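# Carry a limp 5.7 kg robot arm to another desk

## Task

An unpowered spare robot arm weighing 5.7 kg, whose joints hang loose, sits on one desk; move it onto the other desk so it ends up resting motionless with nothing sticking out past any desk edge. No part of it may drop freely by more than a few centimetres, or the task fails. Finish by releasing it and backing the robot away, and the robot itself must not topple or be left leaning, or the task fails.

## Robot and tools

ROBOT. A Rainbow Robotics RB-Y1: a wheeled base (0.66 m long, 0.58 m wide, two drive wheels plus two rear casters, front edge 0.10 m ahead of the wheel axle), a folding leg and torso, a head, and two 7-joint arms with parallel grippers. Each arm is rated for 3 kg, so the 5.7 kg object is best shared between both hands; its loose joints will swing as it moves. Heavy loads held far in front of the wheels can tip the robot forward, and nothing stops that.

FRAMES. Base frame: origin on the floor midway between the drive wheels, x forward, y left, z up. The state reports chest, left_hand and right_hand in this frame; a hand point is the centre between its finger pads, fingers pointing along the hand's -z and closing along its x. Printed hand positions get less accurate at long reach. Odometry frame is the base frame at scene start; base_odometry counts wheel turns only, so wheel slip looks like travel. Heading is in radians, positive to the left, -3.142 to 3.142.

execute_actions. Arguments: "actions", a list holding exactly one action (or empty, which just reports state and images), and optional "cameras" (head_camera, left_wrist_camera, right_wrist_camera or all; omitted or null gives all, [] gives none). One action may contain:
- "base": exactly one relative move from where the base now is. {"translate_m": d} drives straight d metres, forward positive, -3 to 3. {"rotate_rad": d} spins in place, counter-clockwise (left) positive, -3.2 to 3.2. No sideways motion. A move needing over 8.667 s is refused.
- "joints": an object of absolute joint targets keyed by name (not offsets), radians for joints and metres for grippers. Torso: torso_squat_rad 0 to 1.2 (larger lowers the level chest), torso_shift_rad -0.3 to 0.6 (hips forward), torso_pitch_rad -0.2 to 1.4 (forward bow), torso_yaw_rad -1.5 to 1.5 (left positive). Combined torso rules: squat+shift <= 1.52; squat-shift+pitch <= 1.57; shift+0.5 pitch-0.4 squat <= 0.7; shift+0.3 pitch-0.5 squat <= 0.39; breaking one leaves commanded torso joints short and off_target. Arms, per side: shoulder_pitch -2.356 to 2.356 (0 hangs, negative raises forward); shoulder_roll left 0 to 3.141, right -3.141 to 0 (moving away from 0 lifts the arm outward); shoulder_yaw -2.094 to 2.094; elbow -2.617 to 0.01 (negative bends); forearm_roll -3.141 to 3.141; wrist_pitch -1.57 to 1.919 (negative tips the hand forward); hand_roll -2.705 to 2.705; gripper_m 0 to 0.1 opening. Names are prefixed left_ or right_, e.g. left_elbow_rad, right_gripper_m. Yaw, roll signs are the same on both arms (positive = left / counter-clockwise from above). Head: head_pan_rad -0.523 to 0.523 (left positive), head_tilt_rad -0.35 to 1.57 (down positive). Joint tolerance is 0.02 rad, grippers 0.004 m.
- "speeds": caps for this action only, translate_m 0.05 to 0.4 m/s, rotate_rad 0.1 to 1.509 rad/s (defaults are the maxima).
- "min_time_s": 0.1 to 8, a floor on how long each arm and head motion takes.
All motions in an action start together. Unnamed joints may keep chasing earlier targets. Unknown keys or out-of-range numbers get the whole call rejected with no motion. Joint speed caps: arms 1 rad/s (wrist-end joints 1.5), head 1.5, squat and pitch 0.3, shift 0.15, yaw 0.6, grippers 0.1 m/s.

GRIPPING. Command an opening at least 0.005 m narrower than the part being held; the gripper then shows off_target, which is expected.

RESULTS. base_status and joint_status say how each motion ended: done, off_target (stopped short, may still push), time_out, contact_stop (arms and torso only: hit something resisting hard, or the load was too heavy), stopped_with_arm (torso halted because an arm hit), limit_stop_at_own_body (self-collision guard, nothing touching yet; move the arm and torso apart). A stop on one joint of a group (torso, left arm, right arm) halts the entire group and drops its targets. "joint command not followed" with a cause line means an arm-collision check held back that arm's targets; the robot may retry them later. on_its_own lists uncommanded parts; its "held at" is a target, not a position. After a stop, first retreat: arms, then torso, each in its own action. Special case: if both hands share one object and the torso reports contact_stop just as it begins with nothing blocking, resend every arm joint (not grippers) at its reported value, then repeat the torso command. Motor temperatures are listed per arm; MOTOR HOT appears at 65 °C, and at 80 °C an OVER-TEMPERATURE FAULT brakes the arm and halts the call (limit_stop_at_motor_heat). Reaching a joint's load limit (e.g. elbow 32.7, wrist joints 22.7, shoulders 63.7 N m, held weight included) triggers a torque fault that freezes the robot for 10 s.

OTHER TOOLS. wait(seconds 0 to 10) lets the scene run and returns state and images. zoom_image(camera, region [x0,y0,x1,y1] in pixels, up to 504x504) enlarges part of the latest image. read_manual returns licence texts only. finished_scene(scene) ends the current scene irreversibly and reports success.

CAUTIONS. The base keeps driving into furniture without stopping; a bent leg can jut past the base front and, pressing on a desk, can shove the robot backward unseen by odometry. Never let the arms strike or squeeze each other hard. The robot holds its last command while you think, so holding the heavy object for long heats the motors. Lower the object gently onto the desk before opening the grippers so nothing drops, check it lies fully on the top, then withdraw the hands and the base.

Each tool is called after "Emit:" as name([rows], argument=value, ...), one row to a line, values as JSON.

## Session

Emit:
execute_actions(actions=[], cameras=["head_camera"])

Scene clock: 0.00 s.
Motor temperatures (°C, as the motors report them): left_arm=[32 32 32 31 36 35 34] | right_arm=[33 32 29 31 34 37 34]
base_odometry: x=+0.000 y=+0.000 heading=+0.000 (m, m, rad; odometry frame)
base_status: not commanded
joint_positions: torso_squat_rad=+0.350 torso_shift_rad=+0.000 torso_pitch_rad=+0.000 torso_yaw_rad=+0.000 left_shoulder_pitch_rad=-0.025 left_shoulder_roll_rad=-0.007 left_shoulder_yaw_rad=-0.055 left_elbow_rad=-0.135 left_forearm_roll_rad=+0.001 left_wrist_pitch_rad=+0.023 left_hand_roll_rad=-0.039 left_gripper_m=+0.099 right_shoulder_pitch_rad=-0.001 right_shoulder_roll_rad=-0.013 right_shoulder_yaw_rad=+0.025 right_elbow_rad=-0.149 right_forearm_roll_rad=-0.040 right_wrist_pitch_rad=+0.005 right_hand_roll_rad=-0.048 right_gripper_m=+0.100 head_pan_rad=+0.000 head_tilt_rad=+0.400
joint_status: not commanded
chest: x=-0.2279 y=+0.0009 z=+1.2474 quat_wxyz=(+1.000, -0.001, +0.000, +0.000) (m; base frame)
left_hand: x=-0.1502 y=+0.2109 z=+0.5659 quat_wxyz=(+0.996, -0.004, -0.067, -0.050) (m; base frame)
right_hand: x=-0.1561 y=-0.2283 z=+0.5659 quat_wxyz=(+0.997, -0.003, -0.072, -0.031) (m; base frame)
pictures: head_camera
Images, in order (width x height): head_camera 896x504.

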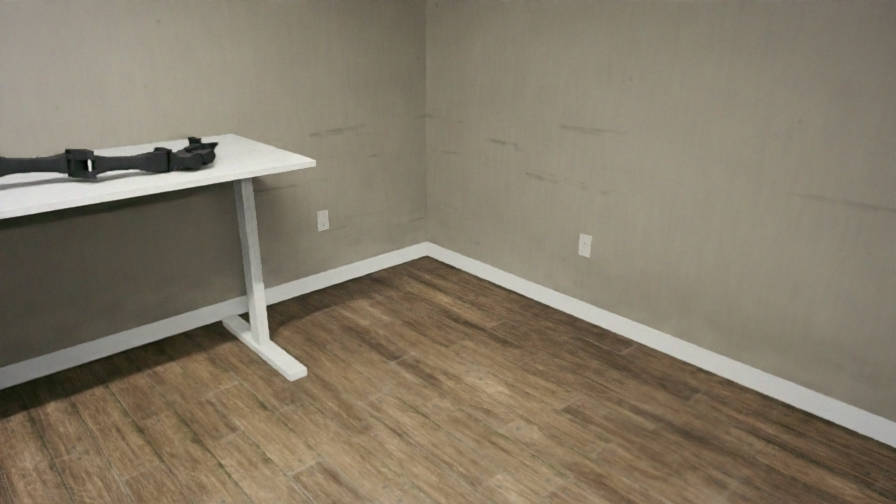

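Emit:
execute_actions([
  {"base": {"rotate_rad": 0.65}},
], cameras=["head_camera"])

Scene clock: 5.27 s.
Motor temperatures (°C, as the motors report them): left_arm=[32 32 32 31 36 35 34] | right_arm=[33 32 29 31 34 37 34]
base_odometry: x=+0.000 y=+0.000 heading=+0.650 (m, m, rad; odometry frame)
base_status: done
joint_positions: torso_squat_rad=+0.350 torso_shift_rad=+0.000 torso_pitch_rad=+0.000 torso_yaw_rad=+0.000 left_shoulder_pitch_rad=-0.025 left_shoulder_roll_rad=-0.007 left_shoulder_yaw_rad=-0.055 left_elbow_rad=-0.135 left_forearm_roll_rad=+0.001 left_wrist_pitch_rad=+0.023 left_hand_roll_rad=-0.039 left_gripper_m=+0.099 right_shoulder_pitch_rad=-0.001 right_shoulder_roll_rad=-0.013 right_shoulder_yaw_rad=+0.025 right_elbow_rad=-0.149 right_forearm_roll_rad=-0.040 right_wrist_pitch_rad=+0.005 right_hand_roll_rad=-0.048 right_gripper_m=+0.100 head_pan_rad=+0.000 head_tilt_rad=+0.400
joint_status: not commanded
chest: x=-0.2279 y=+0.0009 z=+1.2474 quat_wxyz=(+1.000, -0.001, +0.000, +0.000) (m; base frame)
left_hand: x=-0.1502 y=+0.2109 z=+0.5659 quat_wxyz=(+0.996, -0.004, -0.067, -0.050) (m; base frame)
right_hand: x=-0.1561 y=-0.2283 z=+0.5659 quat_wxyz=(+0.997, -0.003, -0.072, -0.031) (m; base frame)
pictures: head_camera
Images, in order (width x height): head_camera 896x504.

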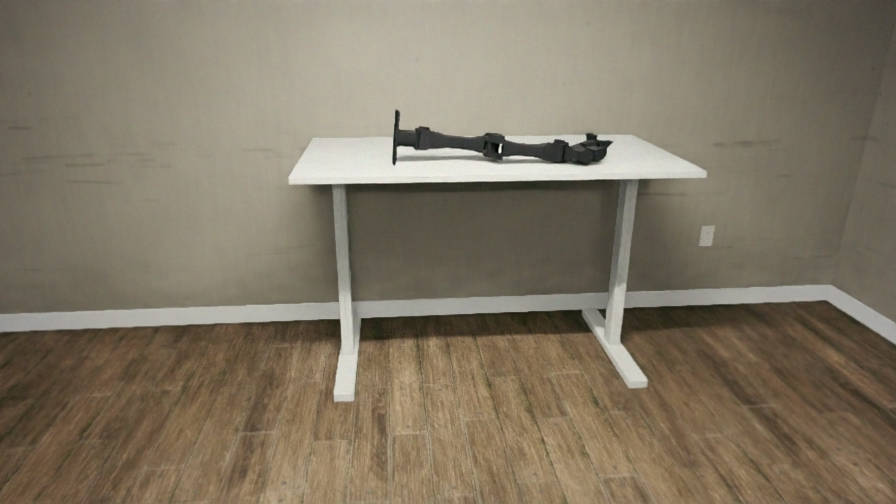

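Emit:
execute_actions([
  {"base": {"rotate_rad": -0.18}, "joints": {"torso_squat_rad": 0.0, "torso_shift_rad": 0.1, "torso_pitch_rad": 0.05, "left_shoulder_pitch_rad": -1.45, "left_shoulder_roll_rad": 0.2, "left_shoulder_yaw_rad": 0, "left_elbow_rad": -0.65, "left_forearm_roll_rad": 0.21, "left_wrist_pitch_rad": 1.75, "left_hand_roll_rad": 0.235, "right_shoulder_pitch_rad": -1.347, "right_shoulder_roll_rad": -0.248, "right_shoulder_yaw_rad": 0, "right_elbow_rad": -0.752, "right_forearm_roll_rad": -0.233, "right_wrist_pitch_rad": 1.777, "right_hand_roll_rad": -0.209, "head_tilt_rad": 0.6}},
], cameras=[])

Emit:
execute_actions([
  {"base": {"translate_m": 1.35}},
], cameras=[])

Emit:
execute_actions([
  {"base": {"rotate_rad": 0.27}},
], cameras=["head_camera"])

Scene clock: 26.47 s.
Motor temperatures (°C, as the motors report them): left_arm=[32 32 32 31 36 35 34] | right_arm=[32 32 29 31 34 37 34]
base_odometry: x=+0.000 y=+0.000 heading=+0.470 (m, m, rad; odometry frame)
base_status: done
joint_positions: torso_squat_rad=+0.000 torso_shift_rad=+0.100 torso_pitch_rad=+0.050 torso_yaw_rad=+0.000 left_shoulder_pitch_rad=-1.451 left_shoulder_roll_rad=+0.200 left_shoulder_yaw_rad=+0.000 left_elbow_rad=-0.650 left_forearm_roll_rad=+0.210 left_wrist_pitch_rad=+1.750 left_hand_roll_rad=+0.235 left_gripper_m=+0.099 right_shoulder_pitch_rad=-1.347 right_shoulder_roll_rad=-0.248 right_shoulder_yaw_rad=+0.000 right_elbow_rad=-0.752 right_forearm_roll_rad=-0.233 right_wrist_pitch_rad=+1.777 right_hand_roll_rad=-0.209 right_gripper_m=+0.100 head_pan_rad=+0.000 head_tilt_rad=+0.600
joint_status: all done
chest: x=-0.1427 y=+0.0009 z=+1.2860 quat_wxyz=(+1.000, -0.001, +0.025, +0.000) (m; base frame)
left_hand: x=+0.4306 y=+0.1305 z=+1.1871 quat_wxyz=(+0.991, +0.033, -0.125, -0.020) (m; base frame)
right_hand: x=+0.4265 y=-0.1617 z=+1.1672 quat_wxyz=(+0.993, -0.030, -0.116, +0.011) (m; base frame)
pictures: none
No camera images: the call's "cameras" was empty. Leave "cameras" out to get every camera's image.

Scene clock: 31.20 s.
Motor temperatures (°C, as the motors report them): left_arm=[32 32 32 31 36 35 34] | right_arm=[33 32 29 31 34 37 34]
base_odometry: x=+1.203 y=+0.612 heading=+0.471 (m, m, rad; odometry frame)
base_status: done
joint_positions: torso_squat_rad=+0.000 torso_shift_rad=+0.100 torso_pitch_rad=+0.050 torso_yaw_rad=+0.000 left_shoulder_pitch_rad=-1.450 left_shoulder_roll_rad=+0.200 left_shoulder_yaw_rad=+0.000 left_elbow_rad=-0.650 left_forearm_roll_rad=+0.210 left_wrist_pitch_rad=+1.750 left_hand_roll_rad=+0.235 left_gripper_m=+0.099 right_shoulder_pitch_rad=-1.347 right_shoulder_roll_rad=-0.248 right_shoulder_yaw_rad=+0.000 right_elbow_rad=-0.752 right_forearm_roll_rad=-0.233 right_wrist_pitch_rad=+1.777 right_hand_roll_rad=-0.209 right_gripper_m=+0.100 head_pan_rad=+0.000 head_tilt_rad=+0.600
joint_status: not commanded
chest: x=-0.1426 y=+0.0009 z=+1.2860 quat_wxyz=(+1.000, -0.001, +0.025, +0.000) (m; base frame)
left_hand: x=+0.4306 y=+0.1306 z=+1.1869 quat_wxyz=(+0.991, +0.033, -0.125, -0.020) (m; base frame)
right_hand: x=+0.4266 y=-0.1618 z=+1.1671 quat_wxyz=(+0.993, -0.030, -0.115, +0.011) (m; base frame)
pictures: none
No camera images: the call's "cameras" was empty. Leave "cameras" out to get every camera's image.

Scene clock: 32.97 s.
Motor temperatures (°C, as the motors report them): left_arm=[32 32 32 31 36 35 34] | right_arm=[33 32 29 31 34 37 34]
base_odometry: x=+1.203 y=+0.612 heading=+0.741 (m, m, rad; odometry frame)
base_status: done
joint_positions: torso_squat_rad=+0.000 torso_shift_rad=+0.100 torso_pitch_rad=+0.050 torso_yaw_rad=+0.000 left_shoulder_pitch_rad=-1.450 left_shoulder_roll_rad=+0.200 left_shoulder_yaw_rad=+0.000 left_elbow_rad=-0.650 left_forearm_roll_rad=+0.210 left_wrist_pitch_rad=+1.750 left_hand_roll_rad=+0.235 left_gripper_m=+0.099 right_shoulder_pitch_rad=-1.347 right_shoulder_roll_rad=-0.248 right_shoulder_yaw_rad=+0.000 right_elbow_rad=-0.752 right_forearm_roll_rad=-0.233 right_wrist_pitch_rad=+1.777 right_hand_roll_rad=-0.209 right_gripper_m=+0.100 head_pan_rad=+0.000 head_tilt_rad=+0.600
joint_status: not commanded
chest: x=-0.1426 y=+0.0009 z=+1.2860 quat_wxyz=(+1.000, -0.001, +0.025, +0.000) (m; base frame)
left_hand: x=+0.4306 y=+0.1306 z=+1.1869 quat_wxyz=(+0.991, +0.033, -0.125, -0.020) (m; base frame)
right_hand: x=+0.4266 y=-0.1618 z=+1.1671 quat_wxyz=(+0.993, -0.030, -0.115, +0.011) (m; base frame)
pictures: head_camera
Images, in order (width x height): head_camera 896x504.

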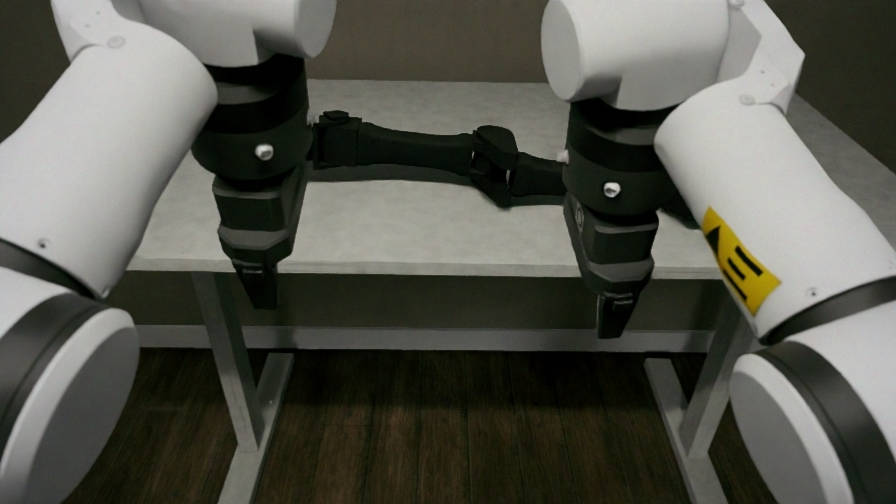

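Emit:
execute_actions([
  {"base": {"rotate_rad": -0.08}},
], cameras=[])

Emit:
execute_actions([
  {"base": {"translate_m": 0.42}, "joints": {"head_tilt_rad": 0.8, "torso_pitch_rad": 0.12}},
])

Scene clock: 45.07 s.
Motor temperatures (°C, as the motors report them): left_arm=[32 32 32 31 36 35 34] | right_arm=[33 32 29 31 34 37 34]
base_odometry: x=+1.203 y=+0.612 heading=+0.661 (m, m, rad; odometry frame)
base_status: done
joint_positions: torso_squat_rad=+0.000 torso_shift_rad=+0.100 torso_pitch_rad=+0.050 torso_yaw_rad=+0.000 left_shoulder_pitch_rad=-1.450 left_shoulder_roll_rad=+0.200 left_shoulder_yaw_rad=+0.000 left_elbow_rad=-0.650 left_forearm_roll_rad=+0.210 left_wrist_pitch_rad=+1.750 left_hand_roll_rad=+0.235 left_gripper_m=+0.099 right_shoulder_pitch_rad=-1.347 right_shoulder_roll_rad=-0.248 right_shoulder_yaw_rad=+0.000 right_elbow_rad=-0.752 right_forearm_roll_rad=-0.233 right_wrist_pitch_rad=+1.777 right_hand_roll_rad=-0.209 right_gripper_m=+0.100 head_pan_rad=+0.000 head_tilt_rad=+0.600
joint_status: not commanded
chest: x=-0.1426 y=+0.0009 z=+1.2860 quat_wxyz=(+1.000, -0.001, +0.025, +0.000) (m; base frame)
left_hand: x=+0.4306 y=+0.1306 z=+1.1869 quat_wxyz=(+0.991, +0.033, -0.125, -0.020) (m; base frame)
right_hand: x=+0.4266 y=-0.1618 z=+1.1671 quat_wxyz=(+0.993, -0.030, -0.115, +0.011) (m; base frame)
pictures: none
No camera images: the call's "cameras" was empty. Leave "cameras" out to get every camera's image.

Scene clock: 47.47 s.
Motor temperatures (°C, as the motors report them): left_arm=[32 32 32 31 36 35 34] | right_arm=[33 32 29 31 34 37 34]
base_odometry: x=+1.535 y=+0.870 heading=+0.662 (m, m, rad; odometry frame)
base_status: done
joint_positions: torso_squat_rad=+0.000 torso_shift_rad=+0.100 torso_pitch_rad=+0.120 torso_yaw_rad=+0.000 left_shoulder_pitch_rad=-1.450 left_shoulder_roll_rad=+0.200 left_shoulder_yaw_rad=+0.000 left_elbow_rad=-0.650 left_forearm_roll_rad=+0.210 left_wrist_pitch_rad=+1.750 left_hand_roll_rad=+0.235 left_gripper_m=+0.099 right_shoulder_pitch_rad=-1.347 right_shoulder_roll_rad=-0.248 right_shoulder_yaw_rad=+0.000 right_elbow_rad=-0.752 right_forearm_roll_rad=-0.233 right_wrist_pitch_rad=+1.777 right_hand_roll_rad=-0.209 right_gripper_m=+0.100 head_pan_rad=+0.000 head_tilt_rad=+0.800
joint_status: all done
chest: x=-0.1210 y=+0.0009 z=+1.2842 quat_wxyz=(+0.998, -0.001, +0.060, +0.000) (m; base frame)
left_hand: x=+0.4439 y=+0.1306 z=+1.1452 quat_wxyz=(+0.995, +0.032, -0.090, -0.021) (m; base frame)
right_hand: x=+0.4384 y=-0.1618 z=+1.1257 quat_wxyz=(+0.996, -0.030, -0.080, +0.012) (m; base frame)
pictures: head_camera, left_wrist_camera, right_wrist_camera
Images, in order (width x height): head_camera 896x504, left_wrist_camera 644x364, right_wrist_camera 644x364.

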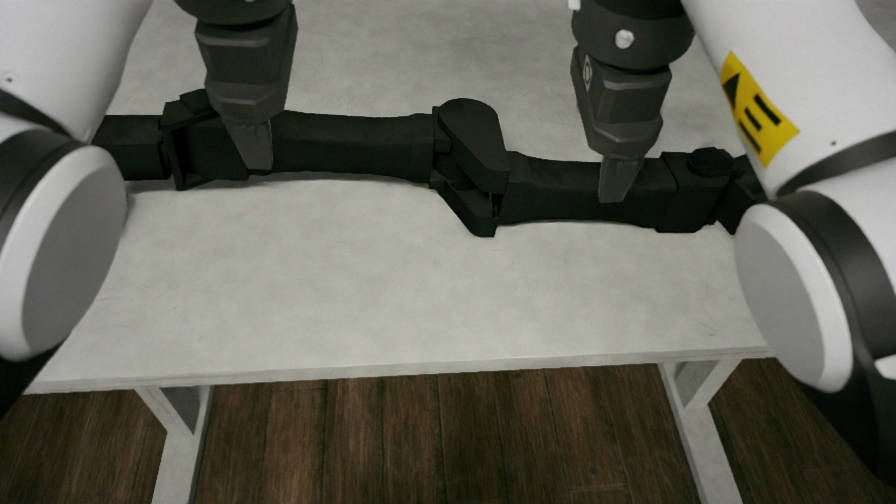

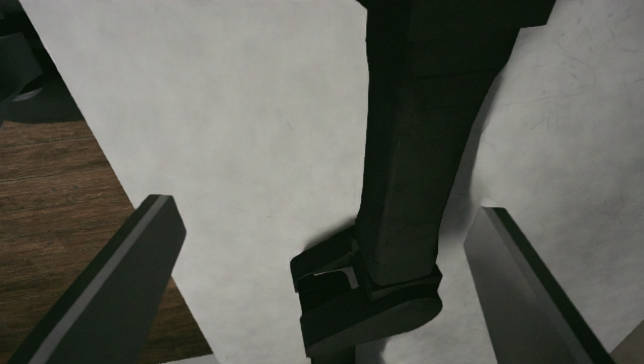

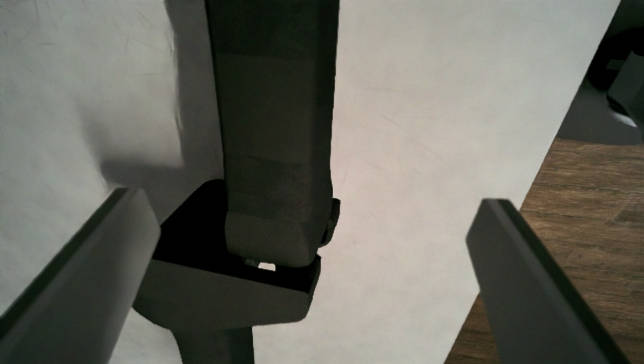

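Emit:
execute_actions([
  {"base": {"rotate_rad": -0.05}},
], cameras=[])

Emit:
execute_actions([
  {"base": {"translate_m": 0.05}, "joints": {"torso_pitch_rad": 0.2}},
])

Scene clock: 59.27 s.
Motor temperatures (°C, as the motors report them): left_arm=[32 32 32 31 36 35 34] | right_arm=[33 32 29 31 34 37 34]
base_odometry: x=+1.535 y=+0.870 heading=+0.612 (m, m, rad; odometry frame)
base_status: done
joint_positions: torso_squat_rad=+0.000 torso_shift_rad=+0.100 torso_pitch_rad=+0.120 torso_yaw_rad=+0.000 left_shoulder_pitch_rad=-1.450 left_shoulder_roll_rad=+0.200 left_shoulder_yaw_rad=+0.000 left_elbow_rad=-0.650 left_forearm_roll_rad=+0.210 left_wrist_pitch_rad=+1.750 left_hand_roll_rad=+0.235 left_gripper_m=+0.099 right_shoulder_pitch_rad=-1.347 right_shoulder_roll_rad=-0.248 right_shoulder_yaw_rad=+0.000 right_elbow_rad=-0.752 right_forearm_roll_rad=-0.233 right_wrist_pitch_rad=+1.777 right_hand_roll_rad=-0.209 right_gripper_m=+0.100 head_pan_rad=+0.000 head_tilt_rad=+0.800
joint_status: not commanded
chest: x=-0.1210 y=+0.0009 z=+1.2842 quat_wxyz=(+0.998, -0.001, +0.060, +0.000) (m; base frame)
left_hand: x=+0.4438 y=+0.1306 z=+1.1452 quat_wxyz=(+0.995, +0.032, -0.090, -0.021) (m; base frame)
right_hand: x=+0.4384 y=-0.1618 z=+1.1257 quat_wxyz=(+0.996, -0.030, -0.081, +0.012) (m; base frame)
pictures: none
No camera images: the call's "cameras" was empty. Leave "cameras" out to get every camera's image.

Scene clock: 60.60 s.
Motor temperatures (°C, as the motors report them): left_arm=[32 32 32 31 36 35 34] | right_arm=[33 32 29 31 34 37 34]
base_odometry: x=+1.576 y=+0.899 heading=+0.612 (m, m, rad; odometry frame)
base_status: done
joint_positions: torso_squat_rad=+0.000 torso_shift_rad=+0.100 torso_pitch_rad=+0.200 torso_yaw_rad=+0.000 left_shoulder_pitch_rad=-1.450 left_shoulder_roll_rad=+0.200 left_shoulder_yaw_rad=+0.000 left_elbow_rad=-0.650 left_forearm_roll_rad=+0.210 left_wrist_pitch_rad=+1.750 left_hand_roll_rad=+0.235 left_gripper_m=+0.099 right_shoulder_pitch_rad=-1.347 right_shoulder_roll_rad=-0.248 right_shoulder_yaw_rad=+0.000 right_elbow_rad=-0.752 right_forearm_roll_rad=-0.233 right_wrist_pitch_rad=+1.777 right_hand_roll_rad=-0.209 right_gripper_m=+0.100 head_pan_rad=+0.000 head_tilt_rad=+0.800
joint_status: all done
chest: x=-0.0966 y=+0.0009 z=+1.2803 quat_wxyz=(+0.995, -0.001, +0.100, +0.000) (m; base frame)
left_hand: x=+0.4553 y=+0.1306 z=+1.0965 quat_wxyz=(+0.998, +0.031, -0.050, -0.022) (m; base frame)
right_hand: x=+0.4483 y=-0.1619 z=+1.0775 quat_wxyz=(+0.999, -0.029, -0.041, +0.013) (m; base frame)
pictures: head_camera, left_wrist_camera, right_wrist_camera
Images, in order (width x height): head_camera 896x504, left_wrist_camera 644x364, right_wrist_camera 644x364.

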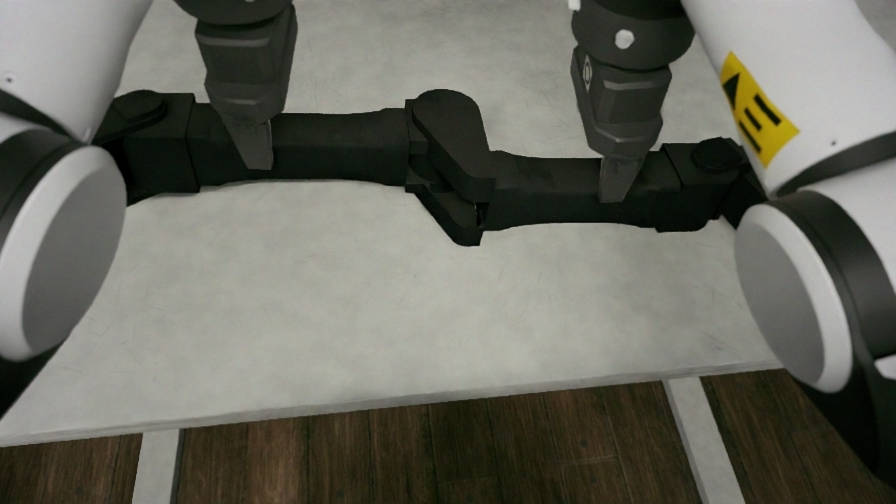

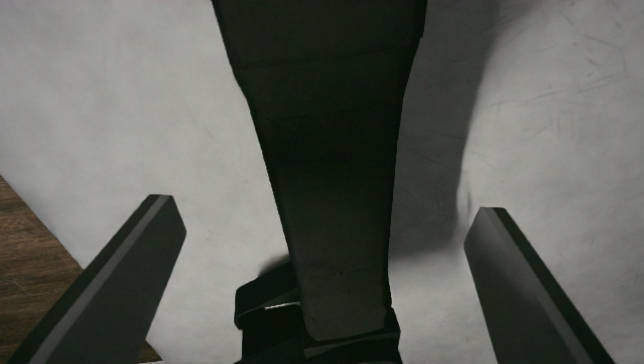

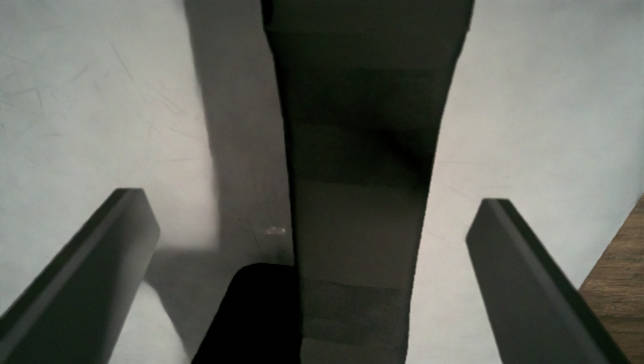

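Emit:
execute_actions([
  {"joints": {"torso_pitch_rad": 0.29, "right_wrist_pitch_rad": 1.84}},
])

Scene clock: 67.17 s.
Motor temperatures (°C, as the motors report them): left_arm=[32 32 32 32 36 35 34] | right_arm=[33 32 29 32 34 37 34]
base_odometry: x=+1.576 y=+0.899 heading=+0.612 (m, m, rad; odometry frame)
base_status: not commanded
joint_positions: torso_squat_rad=+0.000 torso_shift_rad=+0.100 torso_pitch_rad=+0.290 torso_yaw_rad=+0.000 left_shoulder_pitch_rad=-1.450 left_shoulder_roll_rad=+0.200 left_shoulder_yaw_rad=+0.000 left_elbow_rad=-0.650 left_forearm_roll_rad=+0.210 left_wrist_pitch_rad=+1.750 left_hand_roll_rad=+0.235 left_gripper_m=+0.099 right_shoulder_pitch_rad=-1.347 right_shoulder_roll_rad=-0.248 right_shoulder_yaw_rad=+0.000 right_elbow_rad=-0.752 right_forearm_roll_rad=-0.233 right_wrist_pitch_rad=+1.840 right_hand_roll_rad=-0.209 right_gripper_m=+0.100 head_pan_rad=+0.000 head_tilt_rad=+0.800
joint_status: all done
chest: x=-0.0696 y=+0.0009 z=+1.2735 quat_wxyz=(+0.989, -0.001, +0.145, +0.000) (m; base frame)
left_hand: x=+0.4636 y=+0.1305 z=+1.0408 quat_wxyz=(+0.999, +0.030, -0.005, -0.024) (m; base frame)
right_hand: x=+0.4408 y=-0.1653 z=+1.0233 quat_wxyz=(+0.999, -0.036, +0.035, +0.014) (m; base frame)
pictures: head_camera, left_wrist_camera, right_wrist_camera
Images, in order (width x height): head_camera 896x504, left_wrist_camera 644x364, right_wrist_camera 644x364.

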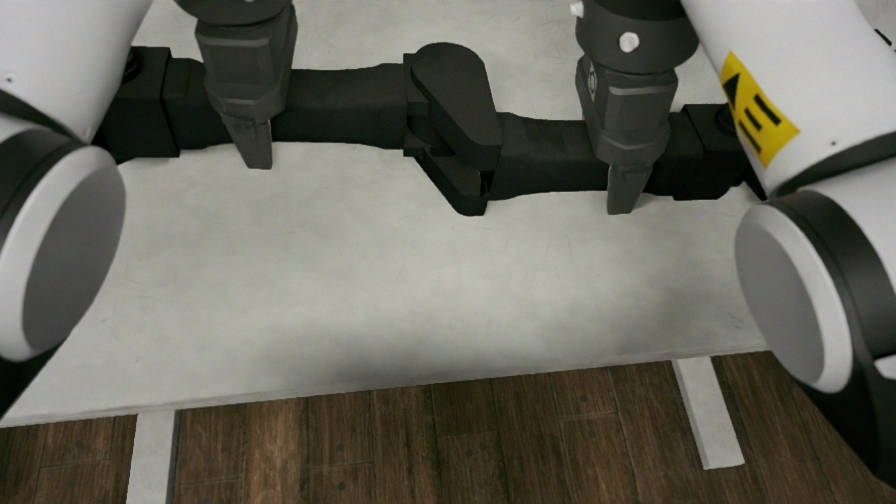

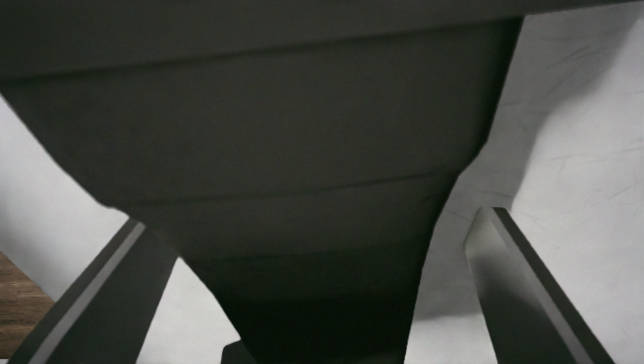

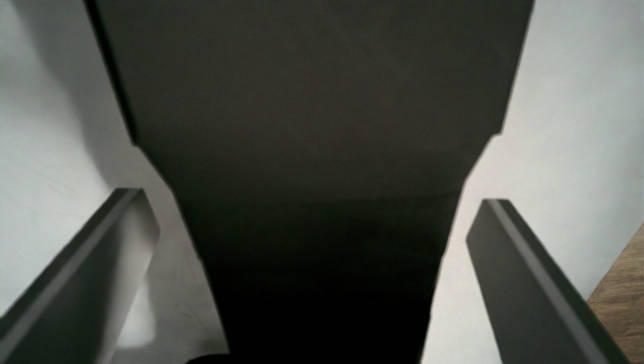

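The fingers are on both sides of each link, so I'll close the grippers.

Emit:
execute_actions([
  {"joints": {"left_gripper_m": 0.02, "right_gripper_m": 0.02}},
], cameras=["head_camera"])

Emit:
execute_actions([
  {"joints": {"torso_pitch_rad": -0.05}},
], cameras=["head_camera"])

Scene clock: 72.50 s.
Motor temperatures (°C, as the motors report them): left_arm=[32 32 32 32 36 35 34] | right_arm=[33 32 29 32 34 37 34]
base_odometry: x=+1.576 y=+0.899 heading=+0.612 (m, m, rad; odometry frame)
base_status: not commanded
joint_positions: torso_squat_rad=+0.000 torso_shift_rad=+0.100 torso_pitch_rad=+0.290 torso_yaw_rad=+0.000 left_shoulder_pitch_rad=-1.450 left_shoulder_roll_rad=+0.200 left_shoulder_yaw_rad=+0.000 left_elbow_rad=-0.650 left_forearm_roll_rad=+0.210 left_wrist_pitch_rad=+1.750 left_hand_roll_rad=+0.235 left_gripper_m=+0.057 right_shoulder_pitch_rad=-1.347 right_shoulder_roll_rad=-0.248 right_shoulder_yaw_rad=+0.000 right_elbow_rad=-0.752 right_forearm_roll_rad=-0.233 right_wrist_pitch_rad=+1.841 right_hand_roll_rad=-0.209 right_gripper_m=+0.055 head_pan_rad=+0.000 head_tilt_rad=+0.800
joint_status: left_gripper_m off_target (ended at +0.057, target +0.020); right_gripper_m off_target (ended at +0.055, target +0.020)
chest: x=-0.0696 y=+0.0009 z=+1.2735 quat_wxyz=(+0.990, -0.001, +0.145, +0.000) (m; base frame)
left_hand: x=+0.4637 y=+0.1307 z=+1.0409 quat_wxyz=(+0.999, +0.030, -0.006, -0.023) (m; base frame)
right_hand: x=+0.4406 y=-0.1654 z=+1.0233 quat_wxyz=(+0.999, -0.036, +0.035, +0.014) (m; base frame)
pictures: head_camera
Images, in order (width x height): head_camera 896x504.

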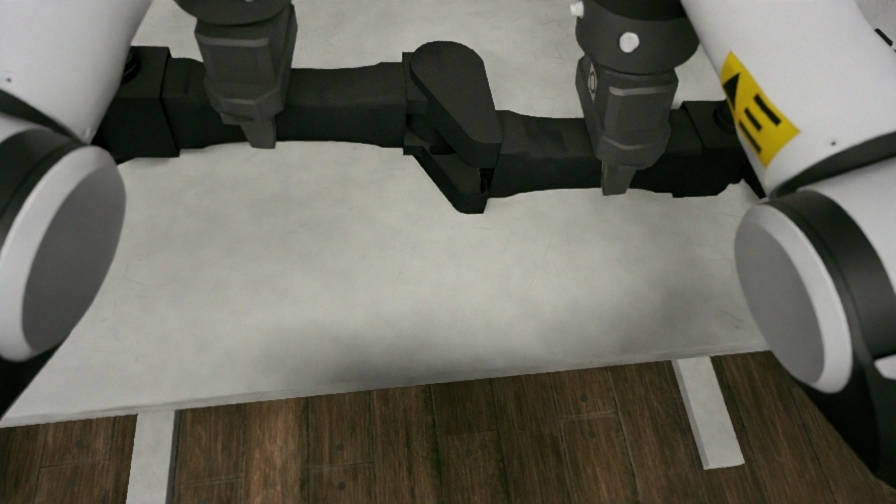

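Scene clock: 74.40 s.
Motor temperatures (°C, as the motors report them): left_arm=[33 32 32 32 36 35 34] | right_arm=[33 32 29 32 34 37 34]
base_odometry: x=+1.576 y=+0.899 heading=+0.612 (m, m, rad; odometry frame)
base_status: not commanded
joint_positions: torso_squat_rad=+0.000 torso_shift_rad=+0.101 torso_pitch_rad=-0.048 torso_yaw_rad=+0.000 left_shoulder_pitch_rad=-1.448 left_shoulder_roll_rad=+0.199 left_shoulder_yaw_rad=+0.000 left_elbow_rad=-0.649 left_forearm_roll_rad=+0.210 left_wrist_pitch_rad=+1.750 left_hand_roll_rad=+0.235 left_gripper_m=+0.056 right_shoulder_pitch_rad=-1.342 right_shoulder_roll_rad=-0.246 right_shoulder_yaw_rad=+0.000 right_elbow_rad=-0.750 right_forearm_roll_rad=-0.233 right_wrist_pitch_rad=+1.840 right_hand_roll_rad=-0.209 right_gripper_m=+0.055 head_pan_rad=+0.000 head_tilt_rad=+0.800
joint_status: all done
chest: x=-0.1724 y=+0.0009 z=+1.2860 quat_wxyz=(+1.000, +0.000, -0.024, +0.000) (m; base frame)
left_hand: x=+0.4072 y=+0.1311 z=+1.2415 quat_wxyz=(+0.984, +0.034, -0.172, -0.018) (m; base frame)
right_hand: x=+0.3910 y=-0.1652 z=+1.2161 quat_wxyz=(+0.991, -0.037, -0.130, +0.008) (m; base frame)
pictures: head_camera
Images, in order (width x height): head_camera 896x504.

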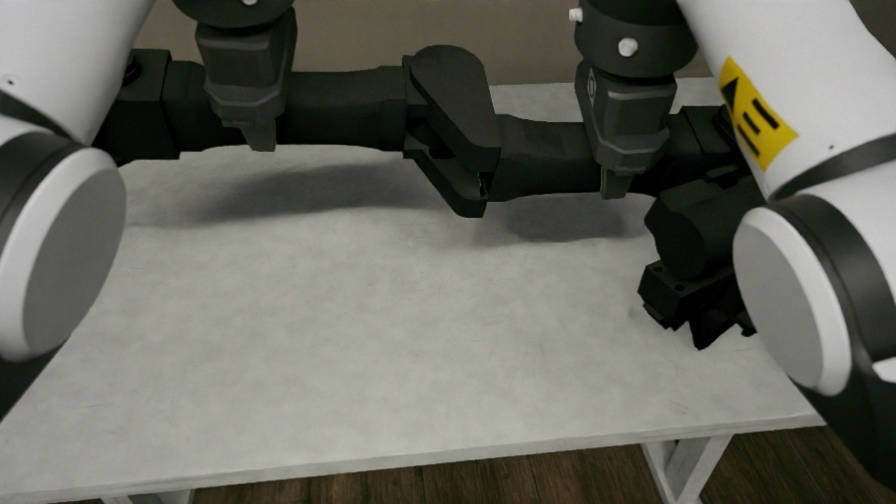

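Emit:
execute_actions([
  {"base": {"translate_m": -0.5}, "speeds": {"translate_m": 0.2}},
], cameras=[])

Emit:
execute_actions([
  {"base": {"rotate_rad": -3.04}, "speeds": {"rotate_rad": 0.5}, "joints": {"head_tilt_rad": 0.45}},
], cameras=["head_camera"])

Scene clock: 83.00 s.
Motor temperatures (°C, as the motors report them): left_arm=[33 32 32 32 36 35 34] | right_arm=[34 33 29 32 34 37 34]
base_odometry: x=+1.166 y=+0.612 heading=+0.612 (m, m, rad; odometry frame)
base_status: done
joint_positions: torso_squat_rad=+0.000 torso_shift_rad=+0.101 torso_pitch_rad=-0.048 torso_yaw_rad=+0.000 left_shoulder_pitch_rad=-1.448 left_shoulder_roll_rad=+0.199 left_shoulder_yaw_rad=+0.000 left_elbow_rad=-0.649 left_forearm_roll_rad=+0.210 left_wrist_pitch_rad=+1.750 left_hand_roll_rad=+0.235 left_gripper_m=+0.056 right_shoulder_pitch_rad=-1.342 right_shoulder_roll_rad=-0.246 right_shoulder_yaw_rad=+0.000 right_elbow_rad=-0.750 right_forearm_roll_rad=-0.233 right_wrist_pitch_rad=+1.840 right_hand_roll_rad=-0.209 right_gripper_m=+0.055 head_pan_rad=+0.000 head_tilt_rad=+0.800
joint_status: not commanded
chest: x=-0.1724 y=+0.0009 z=+1.2860 quat_wxyz=(+1.000, +0.000, -0.024, +0.000) (m; base frame)
left_hand: x=+0.4073 y=+0.1311 z=+1.2413 quat_wxyz=(+0.984, +0.034, -0.171, -0.018) (m; base frame)
right_hand: x=+0.3911 y=-0.1652 z=+1.2160 quat_wxyz=(+0.991, -0.037, -0.130, +0.008) (m; base frame)
pictures: none
No camera images: the call's "cameras" was empty. Leave "cameras" out to get every camera's image.

Scene clock: 90.43 s.
Motor temperatures (°C, as the motors report them): left_arm=[33 32 32 32 36 35 34] | right_arm=[34 33 29 32 34 37 34]
base_odometry: x=+1.166 y=+0.612 heading=-2.428 (m, m, rad; odometry frame)
base_status: done
joint_positions: torso_squat_rad=+0.000 torso_shift_rad=+0.101 torso_pitch_rad=-0.048 torso_yaw_rad=+0.000 left_shoulder_pitch_rad=-1.448 left_shoulder_roll_rad=+0.199 left_shoulder_yaw_rad=+0.000 left_elbow_rad=-0.649 left_forearm_roll_rad=+0.210 left_wrist_pitch_rad=+1.750 left_hand_roll_rad=+0.235 left_gripper_m=+0.056 right_shoulder_pitch_rad=-1.342 right_shoulder_roll_rad=-0.246 right_shoulder_yaw_rad=+0.000 right_elbow_rad=-0.750 right_forearm_roll_rad=-0.233 right_wrist_pitch_rad=+1.840 right_hand_roll_rad=-0.209 right_gripper_m=+0.055 head_pan_rad=+0.000 head_tilt_rad=+0.450
joint_status: all done
chest: x=-0.1724 y=+0.0009 z=+1.2860 quat_wxyz=(+1.000, +0.000, -0.024, +0.000) (m; base frame)
left_hand: x=+0.4073 y=+0.1310 z=+1.2413 quat_wxyz=(+0.984, +0.034, -0.171, -0.018) (m; base frame)
right_hand: x=+0.3911 y=-0.1652 z=+1.2159 quat_wxyz=(+0.991, -0.037, -0.130, +0.008) (m; base frame)
pictures: head_camera
Images, in order (width x height): head_camera 896x504.

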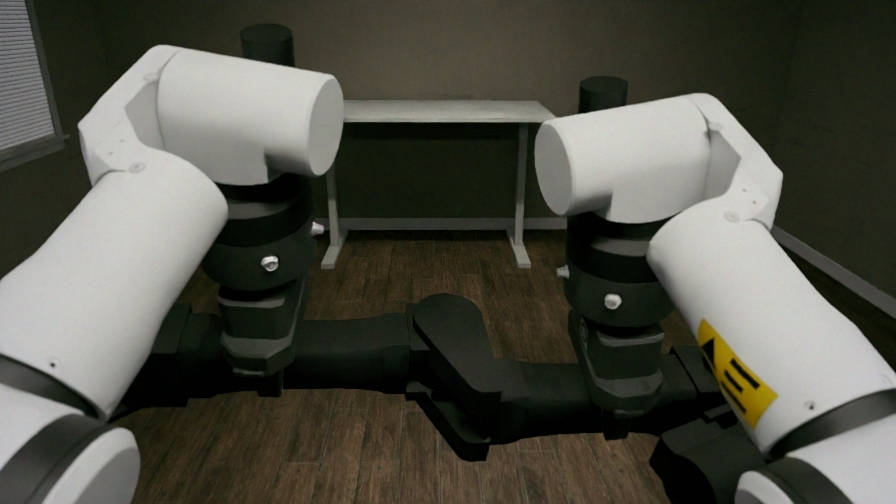

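Emit:
execute_actions([
  {"base": {"rotate_rad": 0.035}},
], cameras=[])

Emit:
execute_actions([
  {"base": {"translate_m": 2.4}, "speeds": {"translate_m": 0.35}, "joints": {"head_tilt_rad": 0.7}},
], cameras=["head_camera"])

Scene clock: 101.00 s.
Motor temperatures (°C, as the motors report them): left_arm=[33 32 32 32 36 35 34] | right_arm=[34 33 29 32 34 37 34]
base_odometry: x=+1.166 y=+0.612 heading=-2.393 (m, m, rad; odometry frame)
base_status: done
joint_positions: torso_squat_rad=+0.000 torso_shift_rad=+0.101 torso_pitch_rad=-0.048 torso_yaw_rad=+0.000 left_shoulder_pitch_rad=-1.448 left_shoulder_roll_rad=+0.199 left_shoulder_yaw_rad=+0.000 left_elbow_rad=-0.649 left_forearm_roll_rad=+0.210 left_wrist_pitch_rad=+1.750 left_hand_roll_rad=+0.235 left_gripper_m=+0.056 right_shoulder_pitch_rad=-1.342 right_shoulder_roll_rad=-0.246 right_shoulder_yaw_rad=+0.000 right_elbow_rad=-0.750 right_forearm_roll_rad=-0.233 right_wrist_pitch_rad=+1.840 right_hand_roll_rad=-0.209 right_gripper_m=+0.055 head_pan_rad=+0.000 head_tilt_rad=+0.450
joint_status: not commanded
chest: x=-0.1724 y=+0.0009 z=+1.2860 quat_wxyz=(+1.000, +0.000, -0.024, +0.000) (m; base frame)
left_hand: x=+0.4073 y=+0.1310 z=+1.2413 quat_wxyz=(+0.984, +0.034, -0.171, -0.018) (m; base frame)
right_hand: x=+0.3911 y=-0.1652 z=+1.2159 quat_wxyz=(+0.991, -0.037, -0.130, +0.008) (m; base frame)
pictures: none
No camera images: the call's "cameras" was empty. Leave "cameras" out to get every camera's image.

Scene clock: 109.23 s.
Motor temperatures (°C, as the motors report them): left_arm=[34 32 32 32 36 35 34] | right_arm=[35 33 29 33 34 37 34]
base_odometry: x=-0.593 y=-1.020 heading=-2.394 (m, m, rad; odometry frame)
base_status: done
joint_positions: torso_squat_rad=+0.000 torso_shift_rad=+0.101 torso_pitch_rad=-0.048 torso_yaw_rad=+0.000 left_shoulder_pitch_rad=-1.448 left_shoulder_roll_rad=+0.199 left_shoulder_yaw_rad=+0.000 left_elbow_rad=-0.649 left_forearm_roll_rad=+0.210 left_wrist_pitch_rad=+1.750 left_hand_roll_rad=+0.235 left_gripper_m=+0.056 right_shoulder_pitch_rad=-1.342 right_shoulder_roll_rad=-0.246 right_shoulder_yaw_rad=+0.000 right_elbow_rad=-0.750 right_forearm_roll_rad=-0.233 right_wrist_pitch_rad=+1.840 right_hand_roll_rad=-0.209 right_gripper_m=+0.055 head_pan_rad=+0.000 head_tilt_rad=+0.700
joint_status: all done
chest: x=-0.1723 y=+0.0009 z=+1.2860 quat_wxyz=(+1.000, +0.000, -0.024, +0.000) (m; base frame)
left_hand: x=+0.4073 y=+0.1310 z=+1.2412 quat_wxyz=(+0.984, +0.034, -0.171, -0.018) (m; base frame)
right_hand: x=+0.3911 y=-0.1652 z=+1.2159 quat_wxyz=(+0.991, -0.037, -0.130, +0.008) (m; base frame)
pictures: head_camera
Images, in order (width x height): head_camera 896x504.

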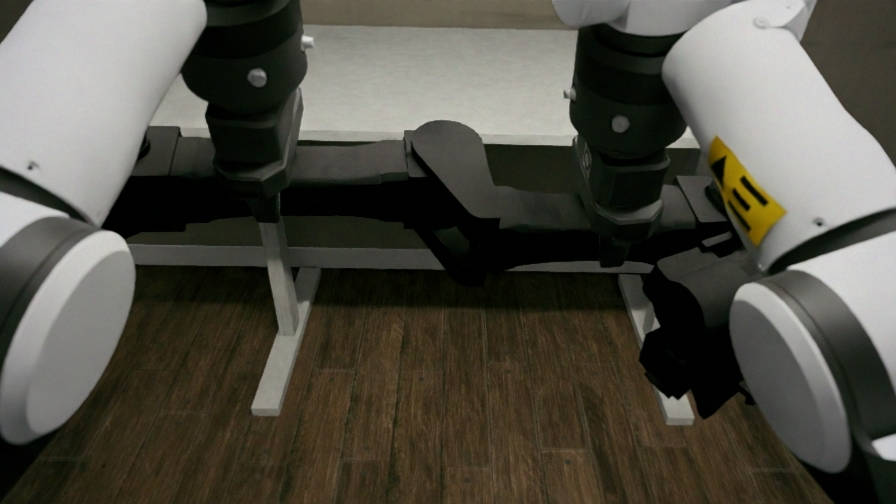

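Emit:
execute_actions([
  {"base": {"translate_m": 0.95}, "speeds": {"translate_m": 0.2}, "joints": {"torso_pitch_rad": -0.12, "head_tilt_rad": 1.0}},
], cameras=["head_camera"])

Scene clock: 122.30 s.
Motor temperatures (°C, as the motors report them): left_arm=[34 32 32 32 36 35 34] | right_arm=[35 33 29 33 34 37 34]
base_odometry: x=-1.290 y=-1.666 heading=-2.395 (m, m, rad; odometry frame)
base_status: done
joint_positions: torso_squat_rad=+0.000 torso_shift_rad=+0.101 torso_pitch_rad=-0.118 torso_yaw_rad=+0.000 left_shoulder_pitch_rad=-1.448 left_shoulder_roll_rad=+0.199 left_shoulder_yaw_rad=+0.000 left_elbow_rad=-0.649 left_forearm_roll_rad=+0.210 left_wrist_pitch_rad=+1.750 left_hand_roll_rad=+0.235 left_gripper_m=+0.056 right_shoulder_pitch_rad=-1.342 right_shoulder_roll_rad=-0.246 right_shoulder_yaw_rad=+0.000 right_elbow_rad=-0.750 right_forearm_roll_rad=-0.233 right_wrist_pitch_rad=+1.840 right_hand_roll_rad=-0.209 right_gripper_m=+0.055 head_pan_rad=+0.000 head_tilt_rad=+1.000
joint_status: all done
chest: x=-0.1939 y=+0.0009 z=+1.2842 quat_wxyz=(+0.998, +0.000, -0.059, +0.000) (m; base frame)
left_hand: x=+0.3874 y=+0.1311 z=+1.2801 quat_wxyz=(+0.978, +0.035, -0.206, -0.016) (m; base frame)
right_hand: x=+0.3731 y=-0.1652 z=+1.2537 quat_wxyz=(+0.986, -0.037, -0.164, +0.006) (m; base frame)
pictures: head_camera
Images, in order (width x height): head_camera 896x504.

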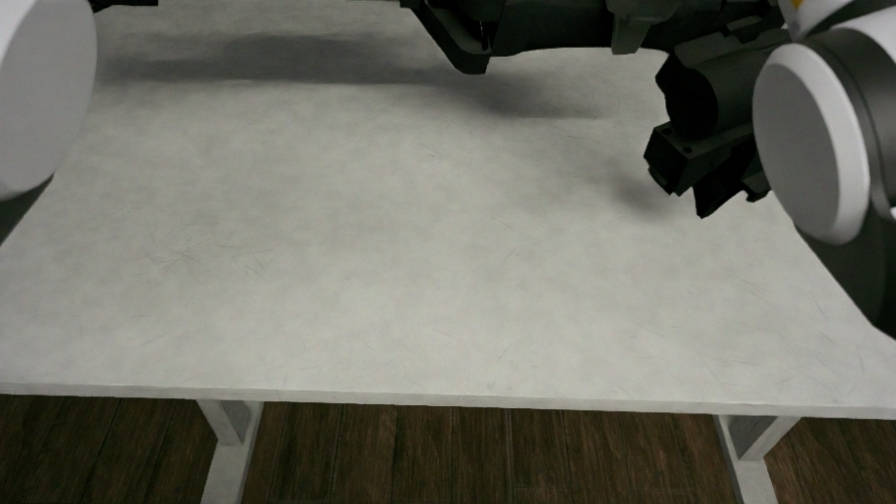

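Emit:
execute_actions([
  {"base": {"translate_m": 0.07}, "speeds": {"translate_m": 0.1}, "joints": {"torso_pitch_rad": 0.15, "head_tilt_rad": 0.8}},
], cameras=["head_camera"])

Scene clock: 128.13 s.
Motor temperatures (°C, as the motors report them): left_arm=[34 32 32 32 36 35 34] | right_arm=[35 33 29 33 34 37 34]
base_odometry: x=-1.342 y=-1.714 heading=-2.396 (m, m, rad; odometry frame)
base_status: done
joint_positions: torso_squat_rad=+0.000 torso_shift_rad=+0.101 torso_pitch_rad=+0.152 torso_yaw_rad=+0.000 left_shoulder_pitch_rad=-1.447 left_shoulder_roll_rad=+0.198 left_shoulder_yaw_rad=+0.000 left_elbow_rad=-0.648 left_forearm_roll_rad=+0.210 left_wrist_pitch_rad=+1.750 left_hand_roll_rad=+0.235 left_gripper_m=+0.055 right_shoulder_pitch_rad=-1.344 right_shoulder_roll_rad=-0.246 right_shoulder_yaw_rad=+0.000 right_elbow_rad=-0.751 right_forearm_roll_rad=-0.233 right_wrist_pitch_rad=+1.840 right_hand_roll_rad=-0.209 right_gripper_m=+0.056 head_pan_rad=+0.000 head_tilt_rad=+0.800
joint_status: all done
chest: x=-0.1106 y=+0.0009 z=+1.2828 quat_wxyz=(+0.997, -0.001, +0.076, +0.000) (m; base frame)
left_hand: x=+0.4483 y=+0.1305 z=+1.1233 quat_wxyz=(+0.997, +0.032, -0.072, -0.021) (m; base frame)
right_hand: x=+0.4284 y=-0.1649 z=+1.1034 quat_wxyz=(+0.999, -0.036, -0.032, +0.012) (m; base frame)
pictures: head_camera
Images, in order (width x height): head_camera 896x504.

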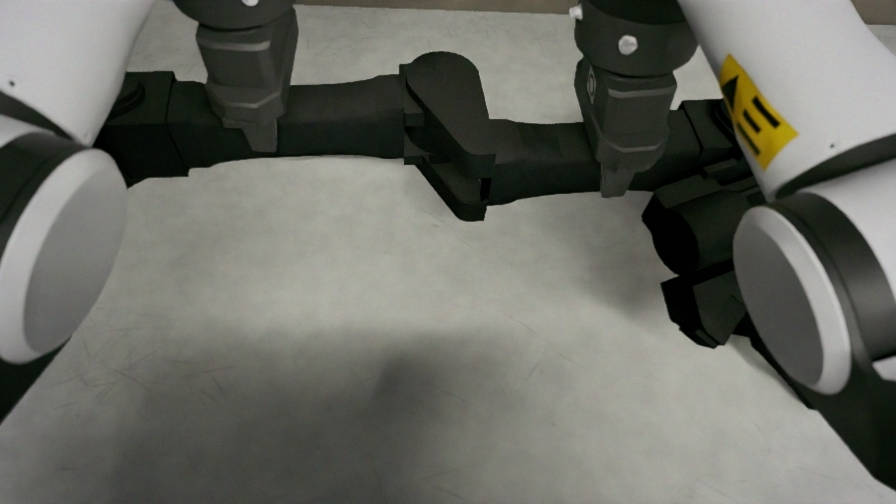

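Emit:
execute_actions([
  {"joints": {"torso_pitch_rad": 0.25}},
], cameras=["head_camera"])

Scene clock: 132.50 s.
Motor temperatures (°C, as the motors report them): left_arm=[34 32 32 32 36 35 34] | right_arm=[35 33 29 33 34 37 34]
base_odometry: x=-1.342 y=-1.714 heading=-2.396 (m, m, rad; odometry frame)
base_status: not commanded
joint_positions: torso_squat_rad=+0.000 torso_shift_rad=+0.100 torso_pitch_rad=+0.251 torso_yaw_rad=+0.000 left_shoulder_pitch_rad=-1.452 left_shoulder_roll_rad=+0.199 left_shoulder_yaw_rad=+0.000 left_elbow_rad=-0.651 left_forearm_roll_rad=+0.210 left_wrist_pitch_rad=+1.750 left_hand_roll_rad=+0.235 left_gripper_m=+0.055 right_shoulder_pitch_rad=-1.343 right_shoulder_roll_rad=-0.246 right_shoulder_yaw_rad=+0.000 right_elbow_rad=-0.750 right_forearm_roll_rad=-0.234 right_wrist_pitch_rad=+1.840 right_hand_roll_rad=-0.209 right_gripper_m=+0.055 head_pan_rad=+0.000 head_tilt_rad=+0.800
joint_status: all done
chest: x=-0.0809 y=+0.0007 z=+1.2767 quat_wxyz=(+0.992, +0.000, +0.125, +0.000) (m; base frame)
left_hand: x=+0.4614 y=+0.1294 z=+1.0661 quat_wxyz=(+0.999, +0.030, -0.026, -0.024) (m; base frame)
right_hand: x=+0.4372 y=-0.1652 z=+1.0441 quat_wxyz=(+0.999, -0.035, +0.019, +0.013) (m; base frame)
pictures: head_camera
Images, in order (width x height): head_camera 896x504.

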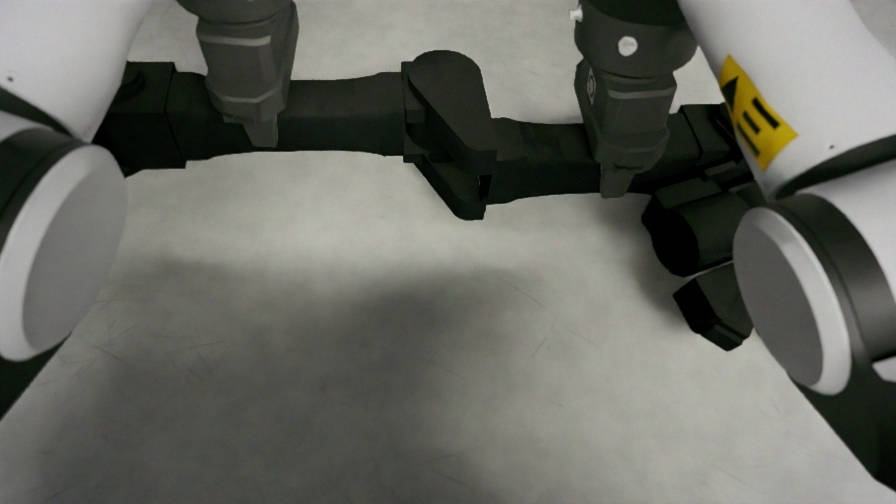

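Emit:
execute_actions([
  {"joints": {"torso_pitch_rad": 0.3}},
], cameras=["head_camera"])

Scene clock: 138.20 s.
Motor temperatures (°C, as the motors report them): left_arm=[34 32 32 32 36 35 34] | right_arm=[35 33 29 33 34 37 34]
base_odometry: x=-1.342 y=-1.714 heading=-2.396 (m, m, rad; odometry frame)
base_status: not commanded
joint_positions: torso_squat_rad=+0.001 torso_shift_rad=+0.098 torso_pitch_rad=+0.295 torso_yaw_rad=-0.001 left_shoulder_pitch_rad=-1.458 left_shoulder_roll_rad=+0.201 left_shoulder_yaw_rad=+0.000 left_elbow_rad=-0.654 left_forearm_roll_rad=+0.210 left_wrist_pitch_rad=+1.749 left_hand_roll_rad=+0.235 left_gripper_m=+0.057 right_shoulder_pitch_rad=-1.350 right_shoulder_roll_rad=-0.248 right_shoulder_yaw_rad=+0.000 right_elbow_rad=-0.753 right_forearm_roll_rad=-0.233 right_wrist_pitch_rad=+1.842 right_hand_roll_rad=-0.209 right_gripper_m=+0.055 head_pan_rad=+0.000 head_tilt_rad=+0.800
joint_status: all done
chest: x=-0.0693 y=+0.0007 z=+1.2732 quat_wxyz=(+0.989, +0.000, +0.147, +0.000) (m; base frame)
left_hand: x=+0.4660 y=+0.1288 z=+1.0429 quat_wxyz=(+0.999, +0.029, -0.009, -0.025) (m; base frame)
right_hand: x=+0.4407 y=-0.1651 z=+1.0224 quat_wxyz=(+0.999, -0.035, +0.036, +0.014) (m; base frame)
pictures: head_camera
Images, in order (width x height): head_camera 896x504.

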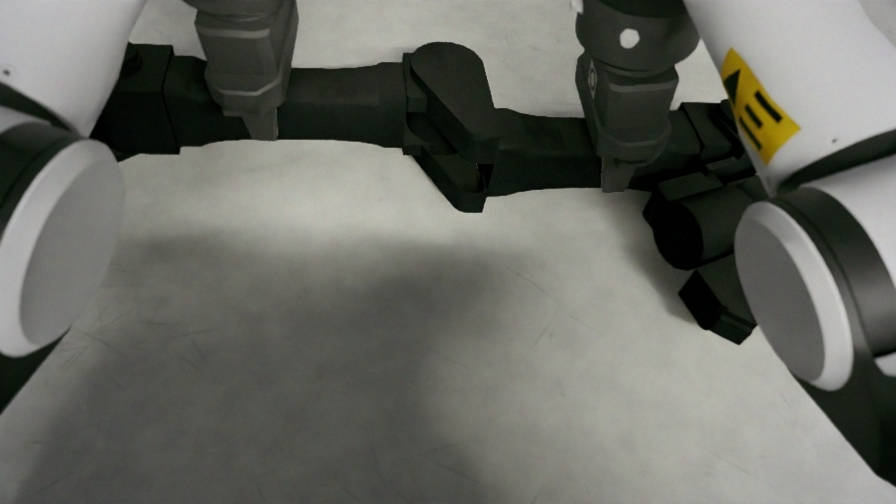

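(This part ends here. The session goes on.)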